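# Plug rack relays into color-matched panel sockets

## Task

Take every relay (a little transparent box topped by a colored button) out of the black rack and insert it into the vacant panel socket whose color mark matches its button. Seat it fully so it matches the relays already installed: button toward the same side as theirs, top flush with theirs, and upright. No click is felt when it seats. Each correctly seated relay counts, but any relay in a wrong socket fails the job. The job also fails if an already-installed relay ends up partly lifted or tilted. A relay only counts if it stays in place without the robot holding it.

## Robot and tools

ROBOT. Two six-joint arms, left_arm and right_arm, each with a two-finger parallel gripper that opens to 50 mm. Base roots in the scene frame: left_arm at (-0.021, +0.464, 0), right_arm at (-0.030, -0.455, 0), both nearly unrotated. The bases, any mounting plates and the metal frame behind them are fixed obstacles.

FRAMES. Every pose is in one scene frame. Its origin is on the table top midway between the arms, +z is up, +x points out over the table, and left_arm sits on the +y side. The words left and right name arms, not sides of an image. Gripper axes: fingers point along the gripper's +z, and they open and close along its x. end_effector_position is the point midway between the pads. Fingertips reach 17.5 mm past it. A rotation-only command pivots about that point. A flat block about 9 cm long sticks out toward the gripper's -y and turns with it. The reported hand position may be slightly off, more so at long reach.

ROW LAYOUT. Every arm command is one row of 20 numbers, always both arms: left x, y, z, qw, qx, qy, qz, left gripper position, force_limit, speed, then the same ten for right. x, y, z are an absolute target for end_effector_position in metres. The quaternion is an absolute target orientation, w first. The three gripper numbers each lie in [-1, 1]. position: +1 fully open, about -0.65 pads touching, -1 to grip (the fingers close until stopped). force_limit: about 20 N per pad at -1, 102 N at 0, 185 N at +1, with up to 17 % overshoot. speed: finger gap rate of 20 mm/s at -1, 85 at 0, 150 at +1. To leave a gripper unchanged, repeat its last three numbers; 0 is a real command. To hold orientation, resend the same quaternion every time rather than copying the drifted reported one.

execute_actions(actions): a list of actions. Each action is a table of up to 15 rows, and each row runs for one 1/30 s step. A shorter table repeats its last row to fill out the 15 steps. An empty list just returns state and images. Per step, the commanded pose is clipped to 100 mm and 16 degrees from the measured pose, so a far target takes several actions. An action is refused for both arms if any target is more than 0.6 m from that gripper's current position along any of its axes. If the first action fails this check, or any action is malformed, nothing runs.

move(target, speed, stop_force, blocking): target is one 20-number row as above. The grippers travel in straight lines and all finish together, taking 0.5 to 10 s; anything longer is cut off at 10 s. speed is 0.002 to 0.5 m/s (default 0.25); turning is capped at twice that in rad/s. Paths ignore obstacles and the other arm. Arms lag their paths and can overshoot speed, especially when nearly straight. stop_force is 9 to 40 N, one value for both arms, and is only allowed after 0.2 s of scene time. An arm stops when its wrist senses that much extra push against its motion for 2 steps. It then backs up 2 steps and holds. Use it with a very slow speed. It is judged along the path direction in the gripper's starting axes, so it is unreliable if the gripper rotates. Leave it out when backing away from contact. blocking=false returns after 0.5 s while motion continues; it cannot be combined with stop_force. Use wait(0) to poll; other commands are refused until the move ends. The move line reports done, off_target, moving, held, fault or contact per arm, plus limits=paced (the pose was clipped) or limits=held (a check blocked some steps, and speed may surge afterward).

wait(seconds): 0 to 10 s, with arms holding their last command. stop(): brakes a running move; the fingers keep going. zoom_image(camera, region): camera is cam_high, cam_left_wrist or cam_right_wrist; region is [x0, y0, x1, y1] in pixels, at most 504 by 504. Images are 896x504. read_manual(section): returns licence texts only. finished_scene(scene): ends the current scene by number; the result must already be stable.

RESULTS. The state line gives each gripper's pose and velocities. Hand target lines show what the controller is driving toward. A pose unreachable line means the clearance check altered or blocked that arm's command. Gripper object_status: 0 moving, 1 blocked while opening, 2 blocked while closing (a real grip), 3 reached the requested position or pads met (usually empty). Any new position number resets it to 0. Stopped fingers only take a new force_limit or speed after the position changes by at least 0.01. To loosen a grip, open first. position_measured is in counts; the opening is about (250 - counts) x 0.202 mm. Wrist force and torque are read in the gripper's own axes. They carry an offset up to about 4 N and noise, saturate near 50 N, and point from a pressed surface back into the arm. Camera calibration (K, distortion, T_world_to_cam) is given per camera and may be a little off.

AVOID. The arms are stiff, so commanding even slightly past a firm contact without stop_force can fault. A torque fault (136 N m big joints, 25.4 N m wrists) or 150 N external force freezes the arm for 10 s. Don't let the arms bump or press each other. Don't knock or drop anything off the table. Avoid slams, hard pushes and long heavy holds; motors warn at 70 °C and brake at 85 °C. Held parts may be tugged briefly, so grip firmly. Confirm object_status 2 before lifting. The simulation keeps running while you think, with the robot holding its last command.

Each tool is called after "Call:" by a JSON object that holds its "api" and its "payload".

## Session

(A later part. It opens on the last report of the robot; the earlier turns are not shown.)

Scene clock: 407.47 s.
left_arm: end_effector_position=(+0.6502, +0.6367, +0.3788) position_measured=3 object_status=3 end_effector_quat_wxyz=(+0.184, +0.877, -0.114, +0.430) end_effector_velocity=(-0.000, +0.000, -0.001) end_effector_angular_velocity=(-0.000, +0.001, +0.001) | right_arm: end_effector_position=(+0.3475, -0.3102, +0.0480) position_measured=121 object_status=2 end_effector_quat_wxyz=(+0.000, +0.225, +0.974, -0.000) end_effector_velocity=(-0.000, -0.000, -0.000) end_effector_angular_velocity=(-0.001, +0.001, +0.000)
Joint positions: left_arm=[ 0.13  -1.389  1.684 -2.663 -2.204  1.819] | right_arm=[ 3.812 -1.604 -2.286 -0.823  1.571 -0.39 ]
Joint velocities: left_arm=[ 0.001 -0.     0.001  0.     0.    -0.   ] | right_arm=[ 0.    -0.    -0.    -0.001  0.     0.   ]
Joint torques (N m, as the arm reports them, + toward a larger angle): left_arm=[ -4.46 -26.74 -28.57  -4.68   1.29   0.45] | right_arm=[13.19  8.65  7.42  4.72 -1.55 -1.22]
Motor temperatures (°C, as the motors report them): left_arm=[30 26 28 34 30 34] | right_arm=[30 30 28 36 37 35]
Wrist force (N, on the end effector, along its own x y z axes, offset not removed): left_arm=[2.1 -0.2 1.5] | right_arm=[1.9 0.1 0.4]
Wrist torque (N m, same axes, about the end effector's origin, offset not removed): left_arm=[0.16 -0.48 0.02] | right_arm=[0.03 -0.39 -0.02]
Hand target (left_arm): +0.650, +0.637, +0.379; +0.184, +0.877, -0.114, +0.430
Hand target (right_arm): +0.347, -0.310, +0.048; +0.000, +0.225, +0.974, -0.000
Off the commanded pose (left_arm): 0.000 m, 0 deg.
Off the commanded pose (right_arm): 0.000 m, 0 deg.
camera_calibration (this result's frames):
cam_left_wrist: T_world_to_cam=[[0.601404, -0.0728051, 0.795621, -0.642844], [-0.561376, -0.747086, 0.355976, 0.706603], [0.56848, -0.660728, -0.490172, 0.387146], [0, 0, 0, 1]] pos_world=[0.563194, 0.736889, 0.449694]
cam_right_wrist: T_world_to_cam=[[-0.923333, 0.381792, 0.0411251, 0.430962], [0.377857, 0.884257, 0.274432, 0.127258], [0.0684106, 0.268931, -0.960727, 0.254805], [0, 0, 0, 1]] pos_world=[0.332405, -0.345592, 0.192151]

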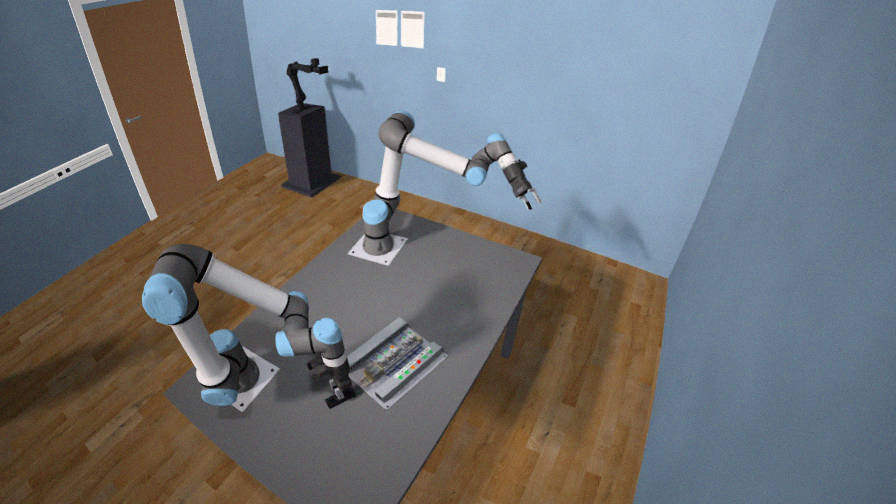

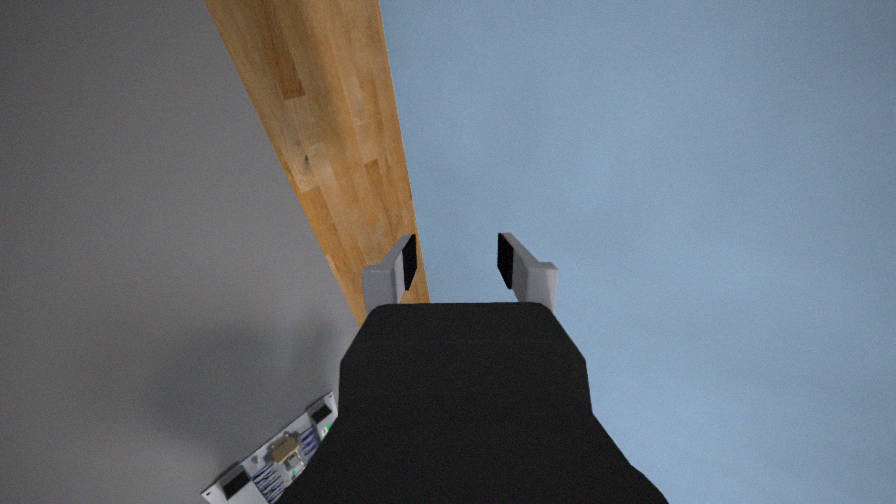

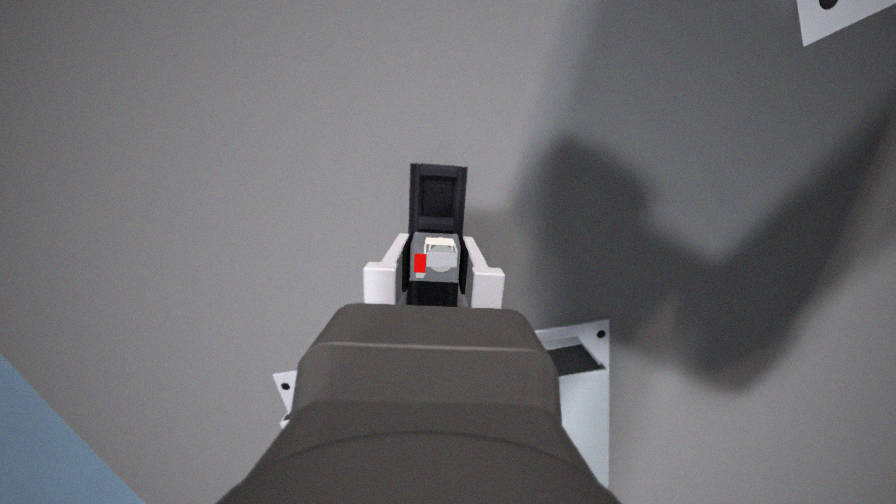

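Call:
{"api": "move", "payload": {"target": [0.6502,0.6367,0.3788,0.184,0.877,-0.114,0.430,1,0,0,0.3475,-0.3102,0.085,0,-0.2250,-0.9744,0,-1,0,-0.5], "speed": 0.05}}

Call:
{"api": "move", "payload": {"target": [0.6502,0.6367,0.3788,0.184,0.877,-0.114,0.430,1,0,0,0.365,-0.23,0.145,0,0.5736,-0.8192,0,-1,0,-0.5], "speed": 0.4}}

Call:
{"api": "move", "payload": {"target": [0.6502,0.6367,0.3788,0.184,0.877,-0.114,0.430,1,0,0,0.4247,-0.0302,0.125,0,0.99357,-0.1132,0,-1,0,-0.5], "speed": 0.4}}

Call:
{"api": "move", "payload": {"target": [0.6502,0.6367,0.3788,0.184,0.877,-0.114,0.430,1,0,0,0.4247,-0.0302,0.103,0,0.99357,-0.1132,0,-1,0,-0.5], "speed": 0.08}}

Call:
{"api": "move", "payload": {"target": [0.6502,0.6367,0.3788,0.184,0.877,-0.114,0.430,1,0,0,0.4247,-0.0302,0.077,0,0.99357,-0.1132,0,-1,0,-0.5], "speed": 0.015, "stop_force": 10}}

Call:
{"api": "move", "payload": {"target": [0.6502,0.6367,0.3788,0.184,0.877,-0.114,0.430,1,0,0,0.4247,-0.0302,0.070,0,0.99357,-0.1132,0,-1,0,-0.5], "speed": 0.003, "stop_force": 12}}

Scene clock: 413.97 s.
left_arm: end_effector_position=(+0.6502, +0.6367, +0.3788) position_measured=3 object_status=3 end_effector_quat_wxyz=(+0.184, +0.877, -0.114, +0.430) end_effector_velocity=(+0.000, +0.000, +0.000) end_effector_angular_velocity=(+0.001, -0.001, +0.000) | right_arm: end_effector_position=(+0.3476, -0.3101, +0.0847) position_measured=121 object_status=2 end_effector_quat_wxyz=(+0.000, +0.225, +0.974, +0.000) end_effector_velocity=(+0.000, +0.000, +0.002) end_effector_angular_velocity=(+0.000, -0.000, -0.000)
Joint positions: left_arm=[ 0.13  -1.389  1.684 -2.663 -2.204  1.819] | right_arm=[ 3.812 -1.533 -2.235 -0.945  1.571 -0.39 ]
Joint velocities: left_arm=[-0.    -0.    -0.    -0.001  0.001 -0.   ] | right_arm=[-0.     0.004  0.004 -0.007  0.     0.   ]
Joint torques (N m, as the arm reports them, + toward a larger angle): left_arm=[ -3.13 -27.16 -28.78  -4.48   1.39   0.56] | right_arm=[ 0.57 31.82 33.17  1.48 -0.97 -0.31]
Motor temperatures (°C, as the motors report them): left_arm=[30 26 28 34 30 34] | right_arm=[30 30 28 36 37 35]
Wrist force (N, on the end effector, along its own x y z axes, offset not removed): left_arm=[1.7 -0.9 -0.8] | right_arm=[1.9 1.0 0.0]
Wrist torque (N m, same axes, about the end effector's origin, offset not removed): left_arm=[-0.01 -0.50 0.07] | right_arm=[0.32 -0.32 0.05]
Hand target (left_arm): +0.650, +0.637, +0.379; +0.184, +0.877, -0.114, +0.430
Hand target (right_arm): +0.348, -0.310, +0.085; +0.000, +0.225, +0.974, +0.000
Off the commanded pose (left_arm): 0.000 m, 0 deg.
Off the commanded pose (right_arm): 0.000 m, 0 deg.
move: done
camera_calibration (this result's frames):
cam_left_wrist: T_world_to_cam=[[0.601404, -0.0728049, 0.795621, -0.642844], [-0.561376, -0.747086, 0.355977, 0.706603], [0.56848, -0.660728, -0.490172, 0.387146], [0, 0, 0, 1]] pos_world=[0.563194, 0.736889, 0.449694]
cam_right_wrist: T_world_to_cam=[[-0.923379, 0.381682, 0.0411101, 0.429483], [0.377746, 0.884296, 0.274461, 0.117139], [0.0684034, 0.268961, -0.960719, 0.29007], [0, 0, 0, 1]] pos_world=[0.332485, -0.345529, 0.228869]

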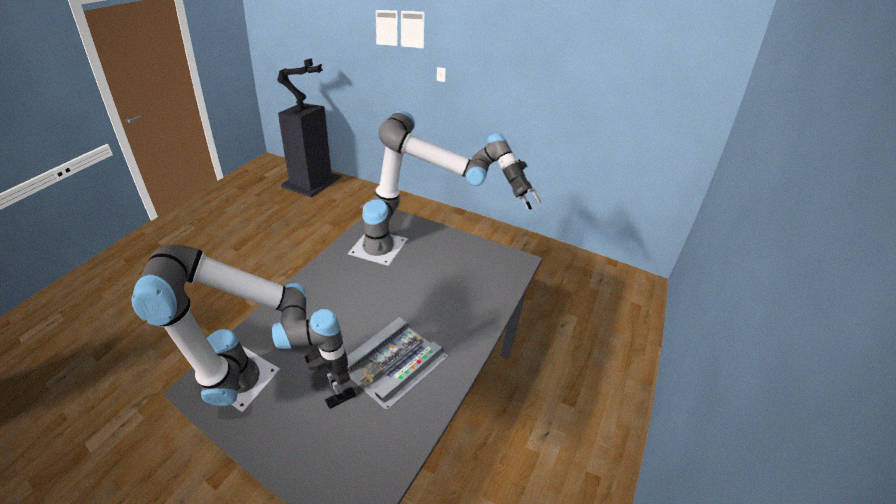

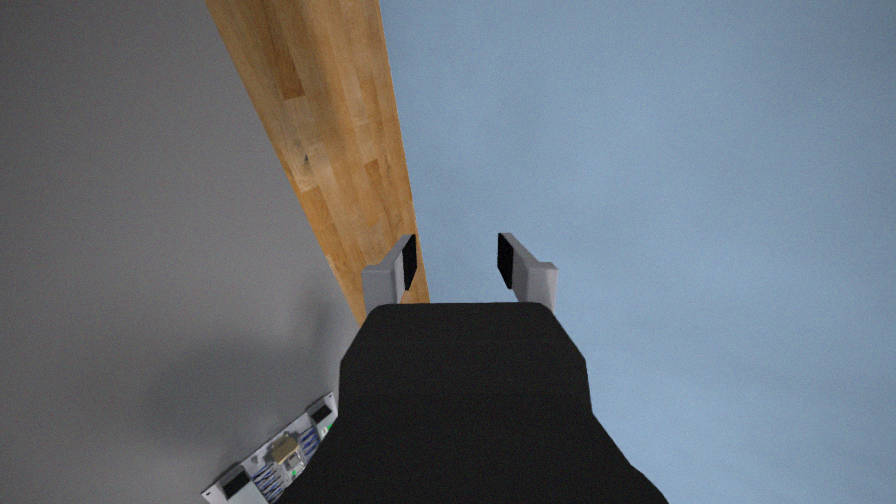

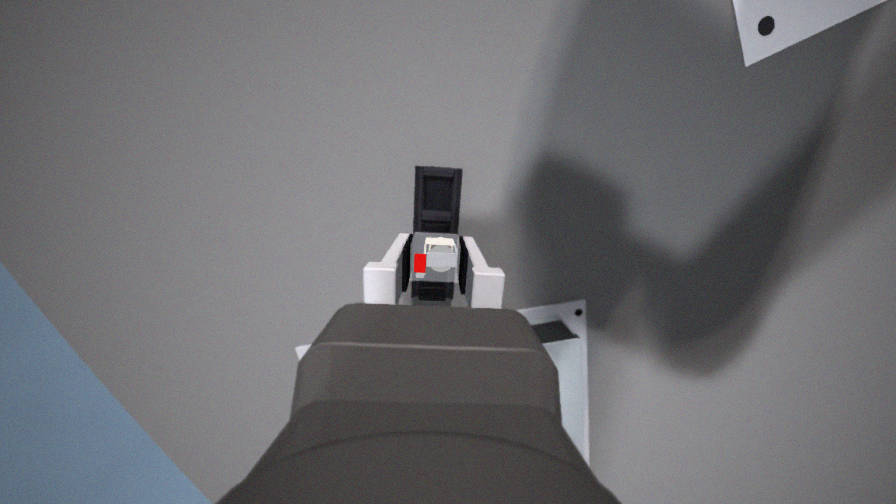

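Scene clock: 416.67 s.
left_arm: end_effector_position=(+0.6502, +0.6367, +0.3788) position_measured=3 object_status=3 end_effector_quat_wxyz=(+0.184, +0.877, -0.114, +0.430) end_effector_velocity=(-0.000, -0.000, -0.001) end_effector_angular_velocity=(-0.000, +0.001, -0.000) | right_arm: end_effector_position=(+0.3652, -0.2300, +0.1449) position_measured=121 object_status=2 end_effector_quat_wxyz=(+0.000, -0.573, +0.820, -0.000) end_effector_velocity=(+0.000, +0.000, +0.001) end_effector_angular_velocity=(+0.001, +0.001, +0.012)
Joint positions: left_arm=[ 0.13  -1.389  1.684 -2.663 -2.204  1.819] | right_arm=[ 3.955 -1.486 -2.099 -1.127  1.57  -1.922]
Joint velocities: left_arm=[-0.     0.     0.001  0.     0.     0.   ] | right_arm=[-0.002  0.     0.001 -0.001  0.001 -0.014]
Joint torques (N m, as the arm reports them, + toward a larger angle): left_arm=[ -3.77 -28.11 -29.14  -4.68   1.27   0.52] | right_arm=[-11.31   8.12  36.07   1.91   1.31  -2.52]
Motor temperatures (°C, as the motors report them): left_arm=[30 26 28 34 30 34] | right_arm=[30 30 28 36 37 35]
Wrist force (N, on the end effector, along its own x y z axes, offset not removed): left_arm=[3.7 0.1 1.0] | right_arm=[0.8 -0.3 0.5]
Wrist torque (N m, same axes, about the end effector's origin, offset not removed): left_arm=[0.10 -0.79 0.03] | right_arm=[-0.03 -0.09 0.03]
Hand target (left_arm): +0.650, +0.637, +0.379; +0.184, +0.877, -0.114, +0.430
Hand target (right_arm): +0.365, -0.230, +0.145; -0.000, -0.574, +0.819, -0.000
Off the commanded pose (left_arm): 0.000 m, 0 deg.
Off the commanded pose (right_arm): 0.000 m, 0 deg.
move: done
camera_calibration (this result's frames):
cam_left_wrist: T_world_to_cam=[[0.601404, -0.0728053, 0.795621, -0.642844], [-0.561376, -0.747086, 0.355976, 0.706603], [0.56848, -0.660728, -0.490172, 0.387146], [0, 0, 0, 1]] pos_world=[0.563194, 0.736889, 0.449694]
cam_right_wrist: T_world_to_cam=[[-0.284338, -0.957834, 0.0413019, -0.128809], [-0.918664, 0.284527, 0.274045, 0.35863], [-0.274241, 0.0399789, -0.96083, 0.397561], [0, 0, 0, 1]] pos_world=[0.401863, -0.241312, 0.289027]

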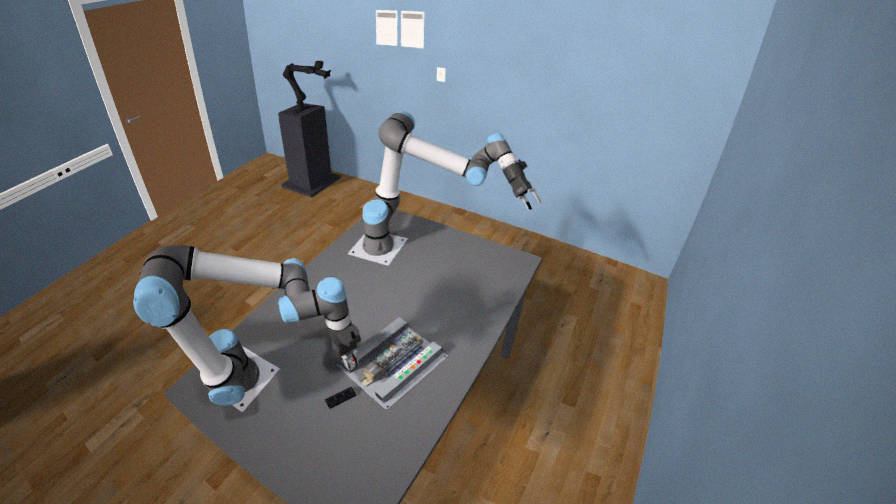

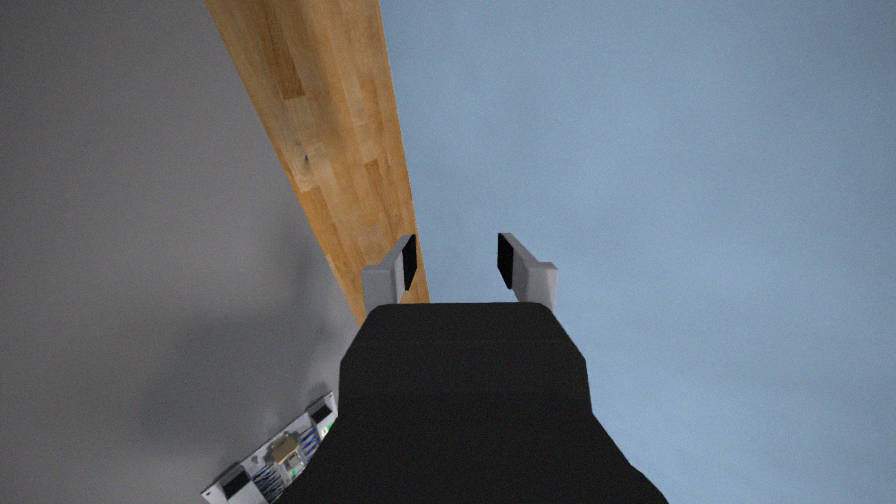

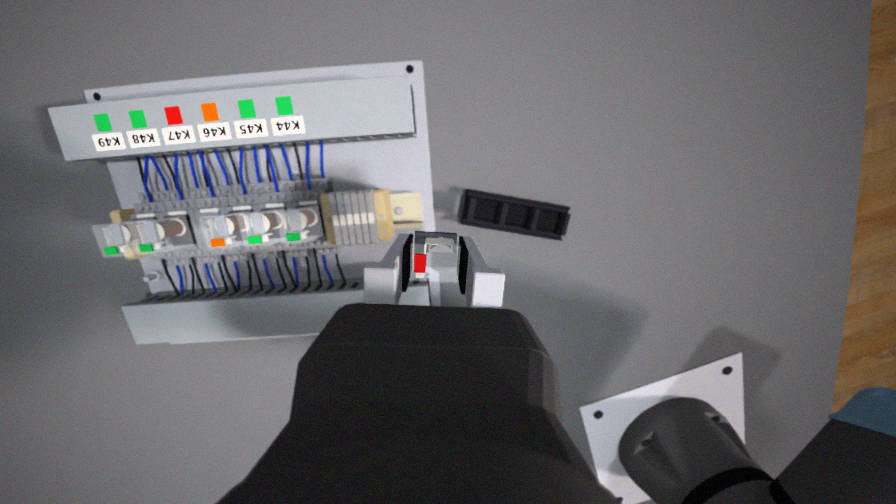

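Scene clock: 419.40 s.
left_arm: end_effector_position=(+0.6502, +0.6367, +0.3788) position_measured=3 object_status=3 end_effector_quat_wxyz=(+0.184, +0.877, -0.114, +0.430) end_effector_velocity=(-0.000, +0.000, +0.000) end_effector_angular_velocity=(-0.000, +0.000, -0.000) | right_arm: end_effector_position=(+0.4247, -0.0303, +0.1248) position_measured=121 object_status=2 end_effector_quat_wxyz=(+0.000, +0.994, -0.114, +0.000) end_effector_velocity=(+0.001, +0.001, +0.000) end_effector_angular_velocity=(+0.000, +0.002, +0.012)
Joint positions: left_arm=[ 0.13  -1.389  1.684 -2.663 -2.204  1.819] | right_arm=[ 4.037 -1.888 -1.699 -1.125  1.571 -3.533]
Joint velocities: left_arm=[ 0.    -0.    -0.001  0.001 -0.001  0.   ] | right_arm=[-0.002 -0.004  0.006 -0.003  0.001 -0.013]
Joint torques (N m, as the arm reports them, + toward a larger angle): left_arm=[ -2.54 -27.19 -28.31  -4.5    1.24   0.42] | right_arm=[-10.59  26.8   35.83   2.1    1.39  -2.12]
Motor temperatures (°C, as the motors report them): left_arm=[30 26 28 34 30 34] | right_arm=[30 30 28 36 37 35]
Wrist force (N, on the end effector, along its own x y z axes, offset not removed): left_arm=[3.3 -0.2 0.7] | right_arm=[1.8 1.7 0.7]
Wrist torque (N m, same axes, about the end effector's origin, offset not removed): left_arm=[0.02 -0.75 0.03] | right_arm=[0.31 -0.30 0.02]
Hand target (left_arm): +0.650, +0.637, +0.379; +0.184, +0.877, -0.114, +0.430
Hand target (right_arm): +0.425, -0.030, +0.125; +0.000, +0.994, -0.113, +0.000
Off the commanded pose (left_arm): 0.000 m, 0 deg.
Off the commanded pose (right_arm): 0.000 m, 0 deg.
move: done
camera_calibration (this result's frames):
cam_left_wrist: T_world_to_cam=[[0.601404, -0.0728052, 0.795621, -0.642844], [-0.561376, -0.747086, 0.355976, 0.706603], [0.56848, -0.660728, -0.490172, 0.387146], [0, 0, 0, 1]] pos_world=[0.563194, 0.736889, 0.449694]
cam_right_wrist: T_world_to_cam=[[0.985362, -0.165367, 0.0414155, -0.435044], [-0.170361, -0.946375, 0.274502, 0.00682723], [-0.00619876, -0.277539, -0.960694, 0.263098], [0, 0, 0, 1]] pos_world=[0.43147, 0.00753947, 0.268901]

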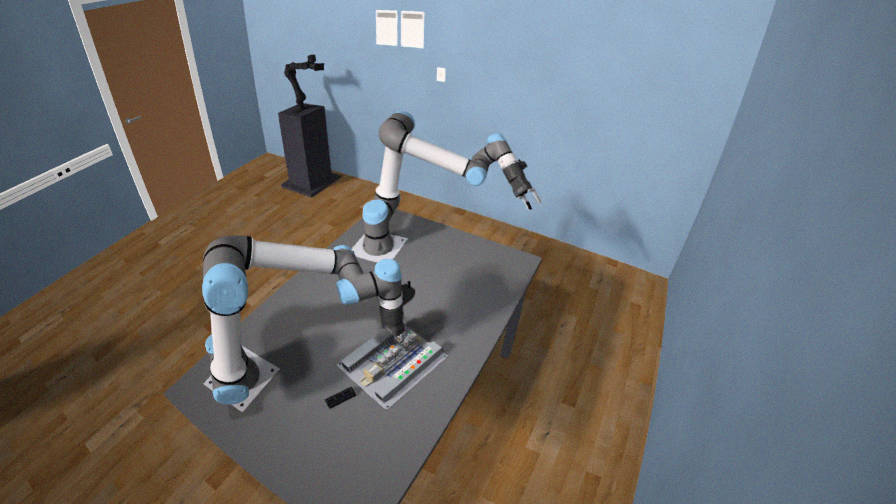

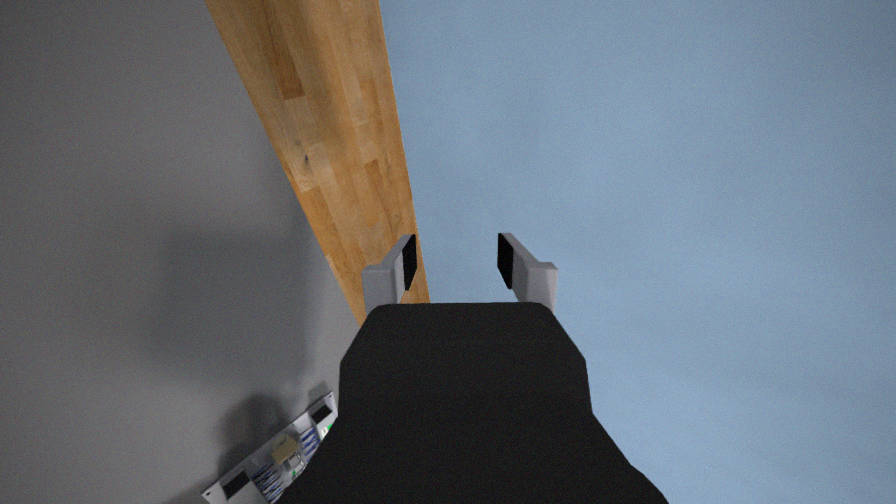

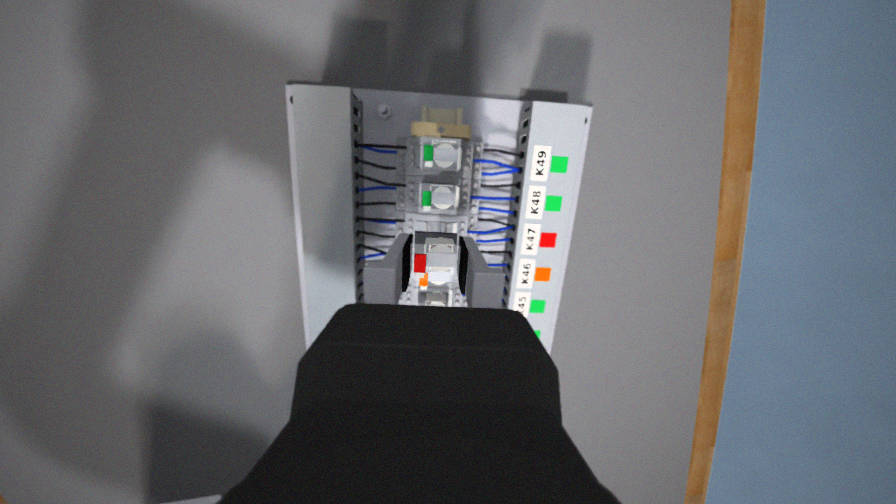

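Scene clock: 420.23 s.
left_arm: end_effector_position=(+0.6502, +0.6367, +0.3788) position_measured=3 object_status=3 end_effector_quat_wxyz=(+0.184, +0.877, -0.114, +0.430) end_effector_velocity=(+0.001, -0.001, +0.001) end_effector_angular_velocity=(+0.001, -0.003, -0.001) | right_arm: end_effector_position=(+0.4247, -0.0303, +0.1033) position_measured=121 object_status=2 end_effector_quat_wxyz=(+0.000, +0.994, -0.113, -0.000) end_effector_velocity=(+0.000, -0.000, -0.002) end_effector_angular_velocity=(+0.000, -0.000, +0.000)
Joint positions: left_arm=[ 0.13  -1.389  1.684 -2.663 -2.204  1.819] | right_arm=[ 4.037 -1.912 -1.727 -1.073  1.571 -3.534]
Joint velocities: left_arm=[-0.001  0.    -0.002 -0.001 -0.    -0.   ] | right_arm=[-0.    -0.002 -0.003  0.006 -0.    -0.   ]
Joint torques (N m, as the arm reports them, + toward a larger angle): left_arm=[ -1.44 -26.6  -28.64  -4.63   1.28   0.55] | right_arm=[-2.03 26.9  11.19  5.04  1.34 -2.22]
Motor temperatures (°C, as the motors report them): left_arm=[30 26 28 34 30 34] | right_arm=[30 30 28 36 37 35]
Wrist force (N, on the end effector, along its own x y z axes, offset not removed): left_arm=[4.1 0.5 0.8] | right_arm=[0.4 0.2 1.3]
Wrist torque (N m, same axes, about the end effector's origin, offset not removed): left_arm=[0.14 -0.75 0.07] | right_arm=[0.11 -0.02 0.04]
Hand target (left_arm): +0.650, +0.637, +0.379; +0.184, +0.877, -0.114, +0.430
Hand target (right_arm): +0.425, -0.030, +0.103; +0.000, +0.994, -0.113, -0.000
Off the commanded pose (left_arm): 0.000 m, 0 deg.
Off the commanded pose (right_arm): 0.000 m, 0 deg.
move: done
camera_calibration (this result's frames):
cam_left_wrist: T_world_to_cam=[[0.601404, -0.0728051, 0.795621, -0.642844], [-0.561376, -0.747086, 0.355977, 0.706603], [0.56848, -0.660728, -0.490172, 0.387146], [0, 0, 0, 1]] pos_world=[0.563194, 0.736889, 0.449694]
cam_right_wrist: T_world_to_cam=[[0.985564, -0.164232, 0.041117, -0.434122], [-0.169189, -0.946598, 0.274459, 0.0122904], [-0.00615369, -0.277453, -0.960719, 0.242481], [0, 0, 0, 1]] pos_world=[0.431427, 0.00761455, 0.247433]

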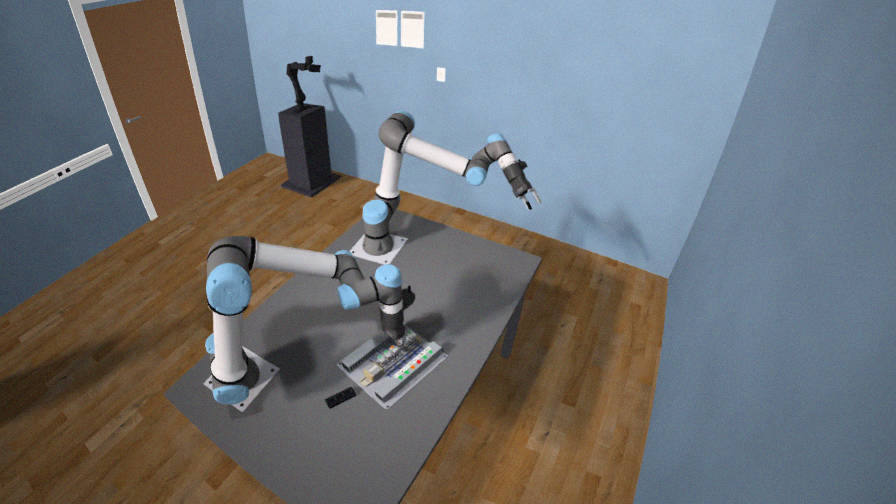

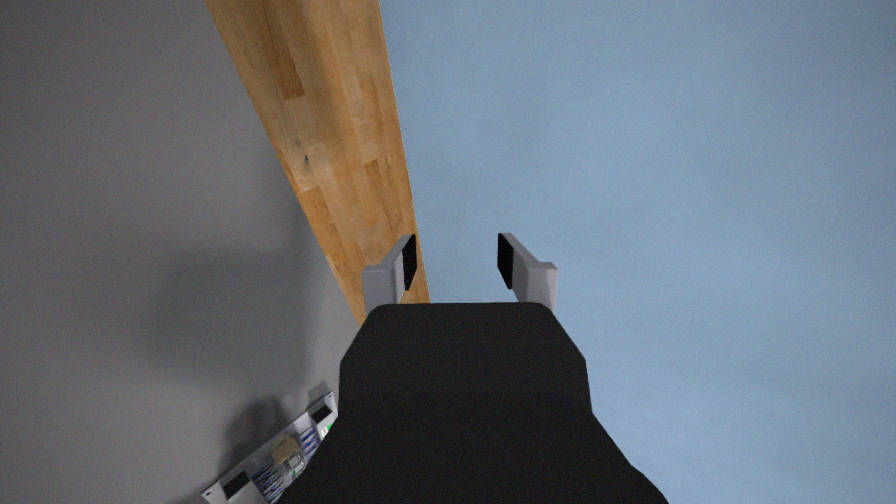

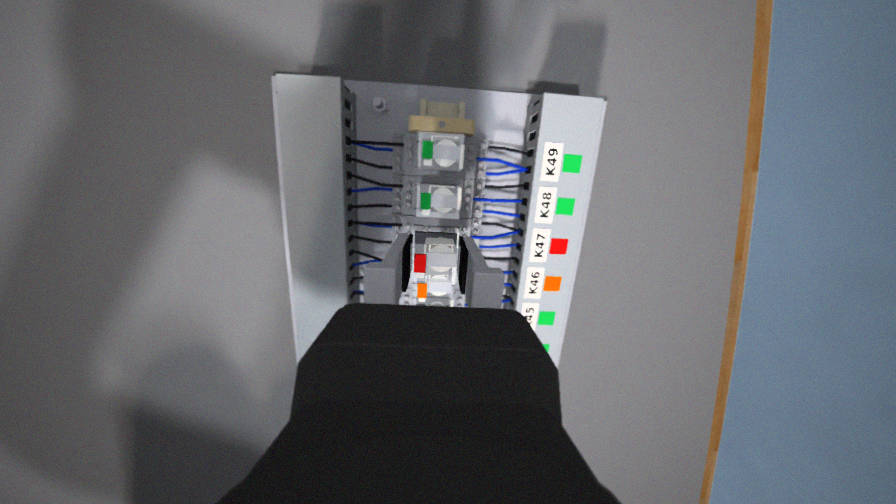

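Scene clock: 422.23 s.
left_arm: end_effector_position=(+0.6502, +0.6367, +0.3788) position_measured=3 object_status=3 end_effector_quat_wxyz=(+0.184, +0.877, -0.114, +0.430) end_effector_velocity=(+0.001, -0.000, +0.001) end_effector_angular_velocity=(+0.001, -0.002, +0.000) | right_arm: end_effector_position=(+0.4247, -0.0303, +0.0773) position_measured=121 object_status=2 end_effector_quat_wxyz=(+0.000, +0.994, -0.113, -0.000) end_effector_velocity=(-0.000, -0.000, -0.002) end_effector_angular_velocity=(-0.000, +0.000, -0.000)
Joint positions: left_arm=[ 0.13  -1.389  1.684 -2.663 -2.204  1.819] | right_arm=[ 4.037 -1.943 -1.759 -1.01   1.571 -3.534]
Joint velocities: left_arm=[-0.001 -0.    -0.002 -0.001  0.001 -0.001] | right_arm=[-0.    -0.003 -0.003  0.005  0.    -0.   ]
Joint torques (N m, as the arm reports them, + toward a larger angle): left_arm=[ -3.39 -27.14 -28.78  -4.55   1.33   0.55] | right_arm=[ 7.26 26.31  9.96  4.85  1.34 -2.29]
Motor temperatures (°C, as the motors report them): left_arm=[30 26 28 34 30 34] | right_arm=[30 30 28 36 37 35]
Wrist force (N, on the end effector, along its own x y z axes, offset not removed): left_arm=[4.2 -1.1 0.6] | right_arm=[0.7 0.7 0.6]
Wrist torque (N m, same axes, about the end effector's origin, offset not removed): left_arm=[-0.10 -0.79 -0.04] | right_arm=[0.19 -0.17 0.07]
Hand target (left_arm): +0.650, +0.637, +0.379; +0.184, +0.877, -0.114, +0.430
Hand target (right_arm): +0.425, -0.030, +0.077; +0.000, +0.994, -0.113, -0.000
Off the commanded pose (left_arm): 0.000 m, 0 deg.
Off the commanded pose (right_arm): 0.000 m, 0 deg.
move: done
camera_calibration (this result's frames):
cam_left_wrist: T_world_to_cam=[[0.601404, -0.0728047, 0.795621, -0.642844], [-0.561376, -0.747086, 0.355977, 0.706603], [0.568481, -0.660728, -0.490172, 0.387146], [0, 0, 0, 1]] pos_world=[0.563194, 0.736889, 0.449694]
cam_right_wrist: T_world_to_cam=[[0.985567, -0.164218, 0.041117, -0.433049], [-0.169175, -0.946602, 0.274452, 0.0194216], [-0.00614841, -0.277446, -0.960721, 0.217481], [0, 0, 0, 1]] pos_world=[0.431421, 0.00760949, 0.221414]

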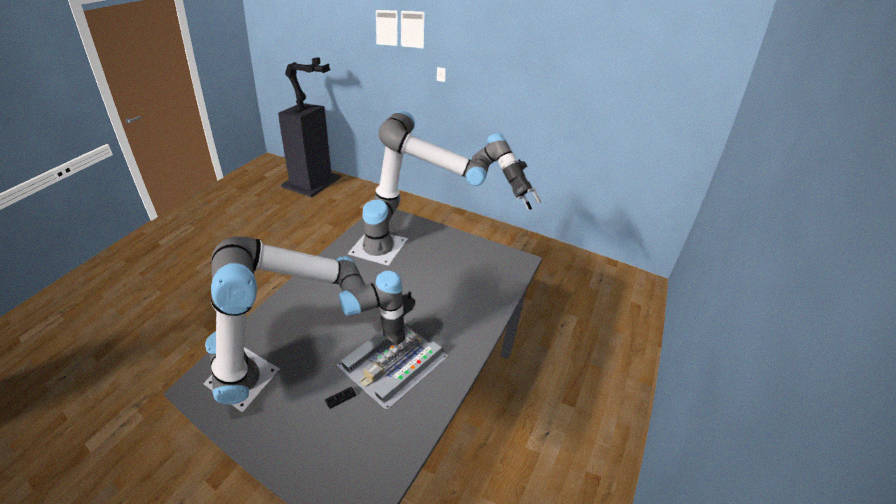

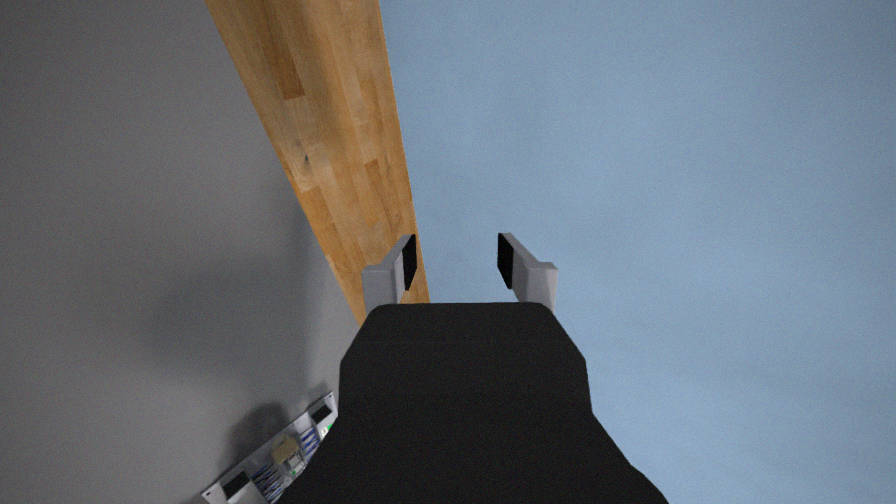

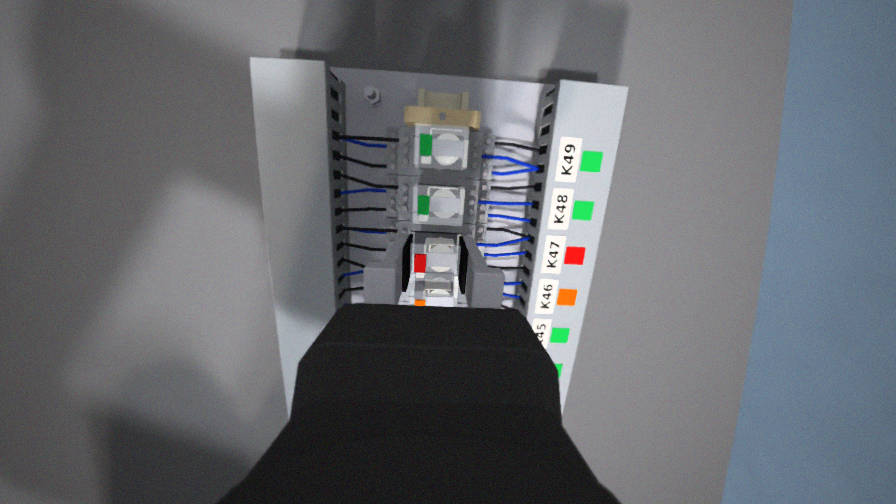

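Scene clock: 423.87 s.
left_arm: end_effector_position=(+0.6502, +0.6367, +0.3788) position_measured=3 object_status=3 end_effector_quat_wxyz=(+0.184, +0.877, -0.114, +0.430) end_effector_velocity=(-0.000, +0.000, -0.001) end_effector_angular_velocity=(-0.000, +0.001, +0.000) | right_arm: end_effector_position=(+0.4247, -0.0303, +0.0734) position_measured=121 object_status=2 end_effector_quat_wxyz=(+0.000, +0.994, -0.113, -0.000) end_effector_velocity=(-0.001, -0.001, -0.001) end_effector_angular_velocity=(-0.003, +0.003, -0.000)
Joint positions: left_arm=[ 0.13  -1.389  1.684 -2.663 -2.204  1.819] | right_arm=[ 4.037 -1.948 -1.764 -1.001  1.571 -3.534]
Joint velocities: left_arm=[0.    0.    0.001 0.    0.    0.   ] | right_arm=[-0.    -0.001 -0.    -0.004  0.     0.   ]
Joint torques (N m, as the arm reports them, + toward a larger angle): left_arm=[ -2.47 -27.03 -28.15  -4.48   1.33   0.46] | right_arm=[11.08 39.51 17.56 -0.45  1.38 -2.31]
Motor temperatures (°C, as the motors report them): left_arm=[30 26 28 34 30 34] | right_arm=[30 30 28 36 37 35]
Wrist force (N, on the end effector, along its own x y z axes, offset not removed): left_arm=[2.8 -0.4 0.4] | right_arm=[7.3 0.6 -10.6]
Wrist torque (N m, same axes, about the end effector's origin, offset not removed): left_arm=[0.08 -0.59 0.03] | right_arm=[0.26 0.02 0.02]
Hand target (left_arm): +0.650, +0.637, +0.379; +0.184, +0.877, -0.114, +0.430
Hand target (right_arm): +0.425, -0.030, +0.074; -0.000, +0.994, -0.113, +0.000
Off the commanded pose (left_arm): 0.000 m, 0 deg.
Off the commanded pose (right_arm): 0.003 m, 0 deg.
move: contact (right_arm)
camera_calibration (this result's frames):
cam_left_wrist: T_world_to_cam=[[0.601404, -0.0728049, 0.795621, -0.642844], [-0.561376, -0.747086, 0.355977, 0.706603], [0.56848, -0.660728, -0.490172, 0.387146], [0, 0, 0, 1]] pos_world=[0.563194, 0.736889, 0.449694]
cam_right_wrist: T_world_to_cam=[[0.985568, -0.164216, 0.0410959, -0.432891], [-0.169168, -0.946592, 0.274493, 0.0204885], [-0.00617521, -0.277484, -0.96071, 0.213758], [0, 0, 0, 1]] pos_world=[0.43143, 0.00762106, 0.217526]

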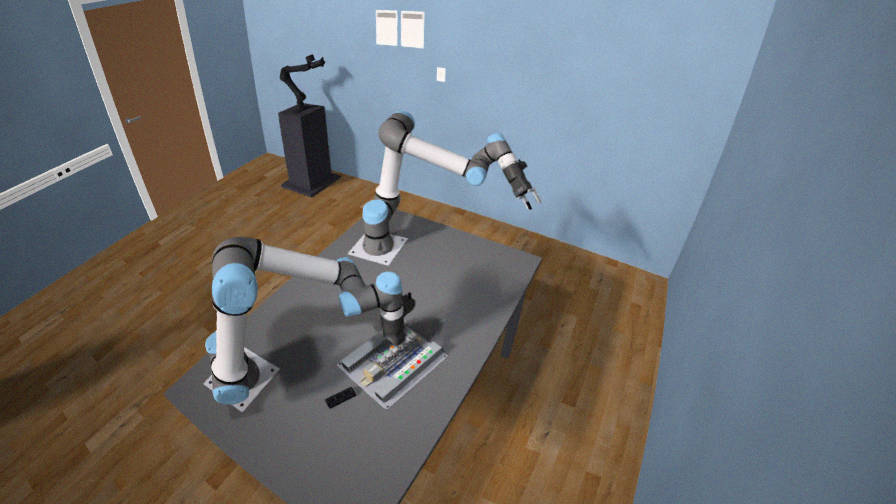

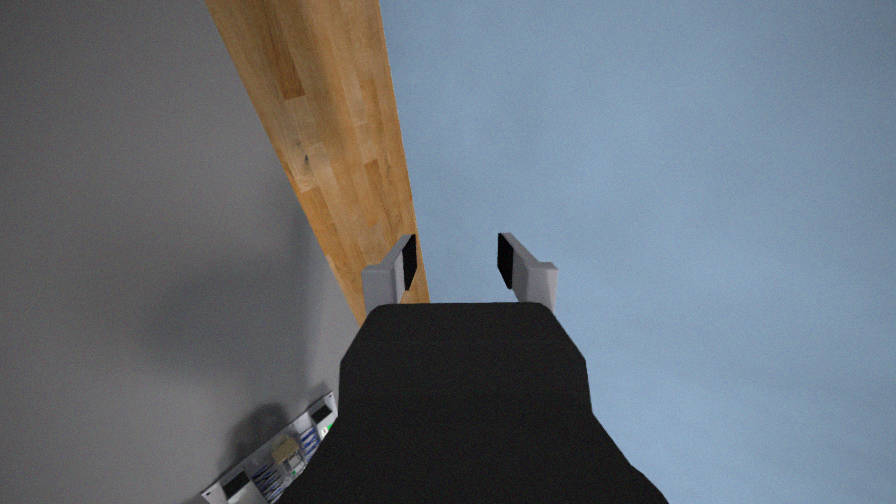

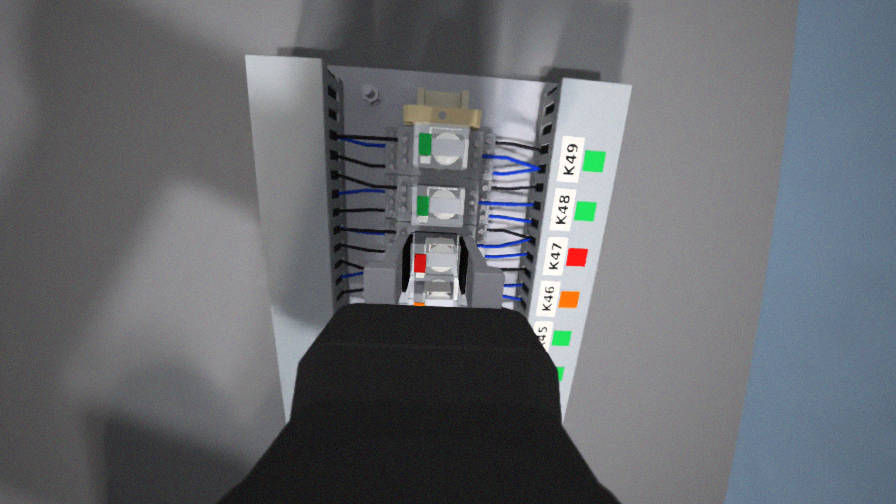

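Call:
{"api": "execute_actions", "payload": {"actions": [[[0.6502,0.6367,0.3788,0.184,0.877,-0.114,0.430,1,0,0,0.4251,-0.0303,0.0735,0,0.99357,-0.1132,0,-1,0,-0.5]],[[0.6502,0.6367,0.3788,0.184,0.877,-0.114,0.430,1,0,0,0.4251,-0.0303,0.0729,0,0.99357,-0.1132,0,-1,0,-0.5]]]}}

Scene clock: 426.87 s.
left_arm: end_effector_position=(+0.6502, +0.6367, +0.3788) position_measured=3 object_status=3 end_effector_quat_wxyz=(+0.184, +0.877, -0.114, +0.430) end_effector_velocity=(+0.000, +0.000, +0.000) end_effector_angular_velocity=(+0.000, +0.000, +0.000) | right_arm: end_effector_position=(+0.4251, -0.0302, +0.0730) position_measured=121 object_status=2 end_effector_quat_wxyz=(-0.000, +0.994, -0.113, +0.000) end_effector_velocity=(-0.000, -0.000, -0.001) end_effector_angular_velocity=(-0.001, +0.001, -0.000)
Joint positions: left_arm=[ 0.13  -1.389  1.684 -2.663 -2.204  1.819] | right_arm=[ 4.036 -1.949 -1.763 -1.     1.571 -3.535]
Joint velocities: left_arm=[-0.     0.    -0.001  0.001  0.     0.   ] | right_arm=[-0.    -0.    -0.001 -0.    -0.    -0.   ]
Joint torques (N m, as the arm reports them, + toward a larger angle): left_arm=[ -2.67 -28.1  -28.76  -4.33   1.2    0.65] | right_arm=[-11.87  13.65   1.79   3.49  -0.88  -2.02]
Motor temperatures (°C, as the motors report them): left_arm=[30 26 28 34 30 34] | right_arm=[30 30 28 36 37 35]
Wrist force (N, on the end effector, along its own x y z axes, offset not removed): left_arm=[1.3 0.5 -0.4] | right_arm=[-3.6 3.0 -21.2]
Wrist torque (N m, same axes, about the end effector's origin, offset not removed): left_arm=[0.22 -0.35 0.13] | right_arm=[-0.08 -0.26 -0.01]
Hand target (left_arm): +0.650, +0.637, +0.379; +0.184, +0.877, -0.114, +0.430
Hand target (right_arm): +0.425, -0.030, +0.073; -0.000, +0.994, -0.113, -0.000
Off the commanded pose (left_arm): 0.000 m, 0 deg.
Off the commanded pose (right_arm): 0.000 m, 0 deg.
camera_calibration (this result's frames):
cam_left_wrist: T_world_to_cam=[[0.601404, -0.0728052, 0.795621, -0.642844], [-0.561376, -0.747086, 0.355976, 0.706603], [0.56848, -0.660728, -0.490172, 0.387146], [0, 0, 0, 1]] pos_world=[0.563194, 0.736889, 0.449694]
cam_right_wrist: T_world_to_cam=[[0.985572, -0.164181, 0.0411495, -0.433301], [-0.16915, -0.94667, 0.274235, 0.0206941], [-0.0060692, -0.277239, -0.960782, 0.213374], [0, 0, 0, 1]] pos_world=[0.431845, 0.00760624, 0.217161]

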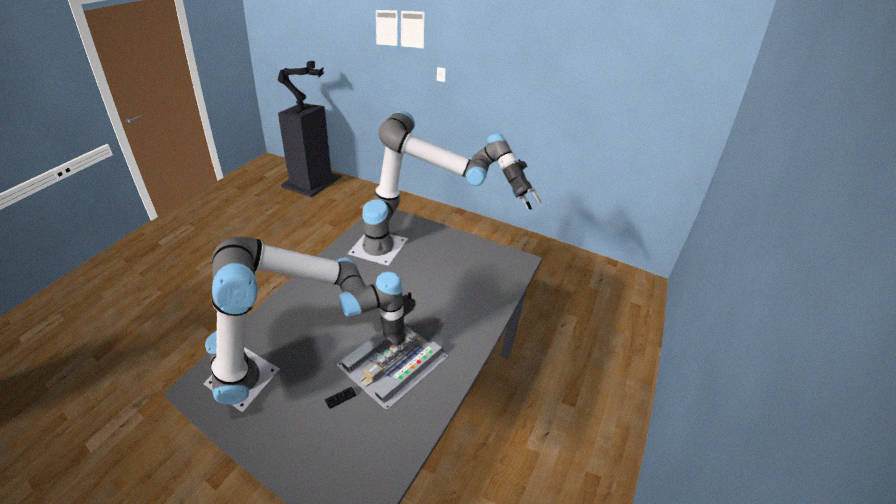

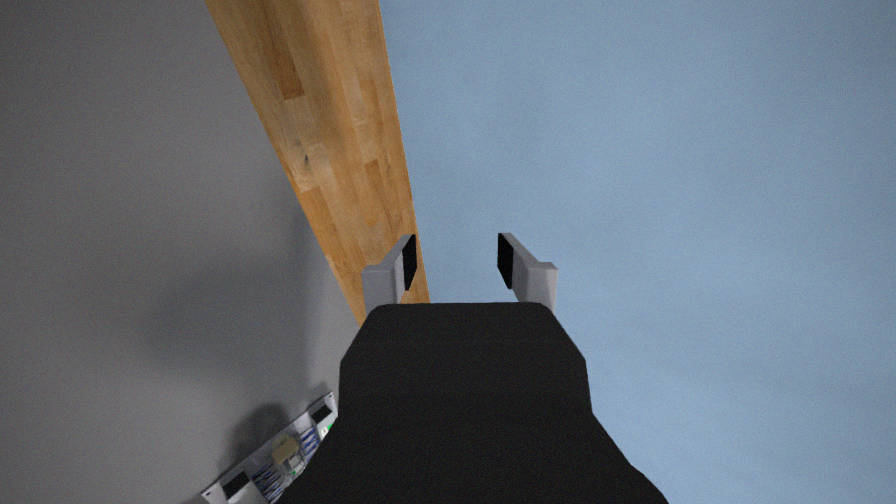

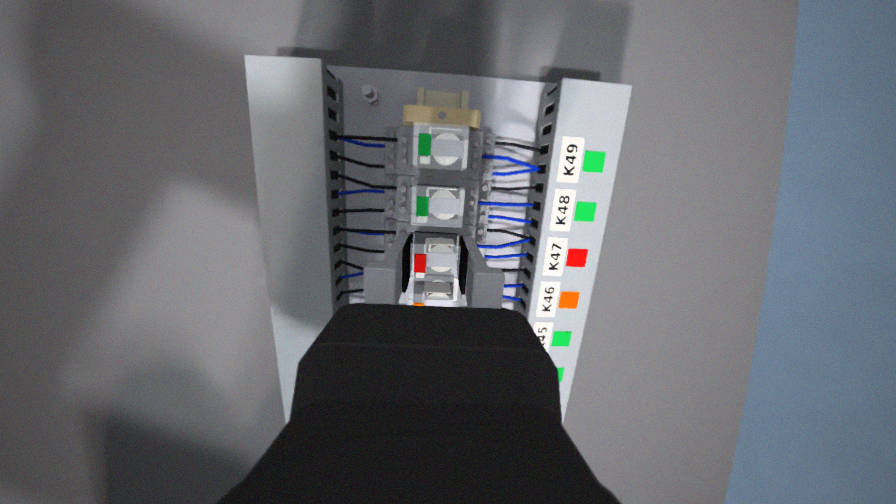

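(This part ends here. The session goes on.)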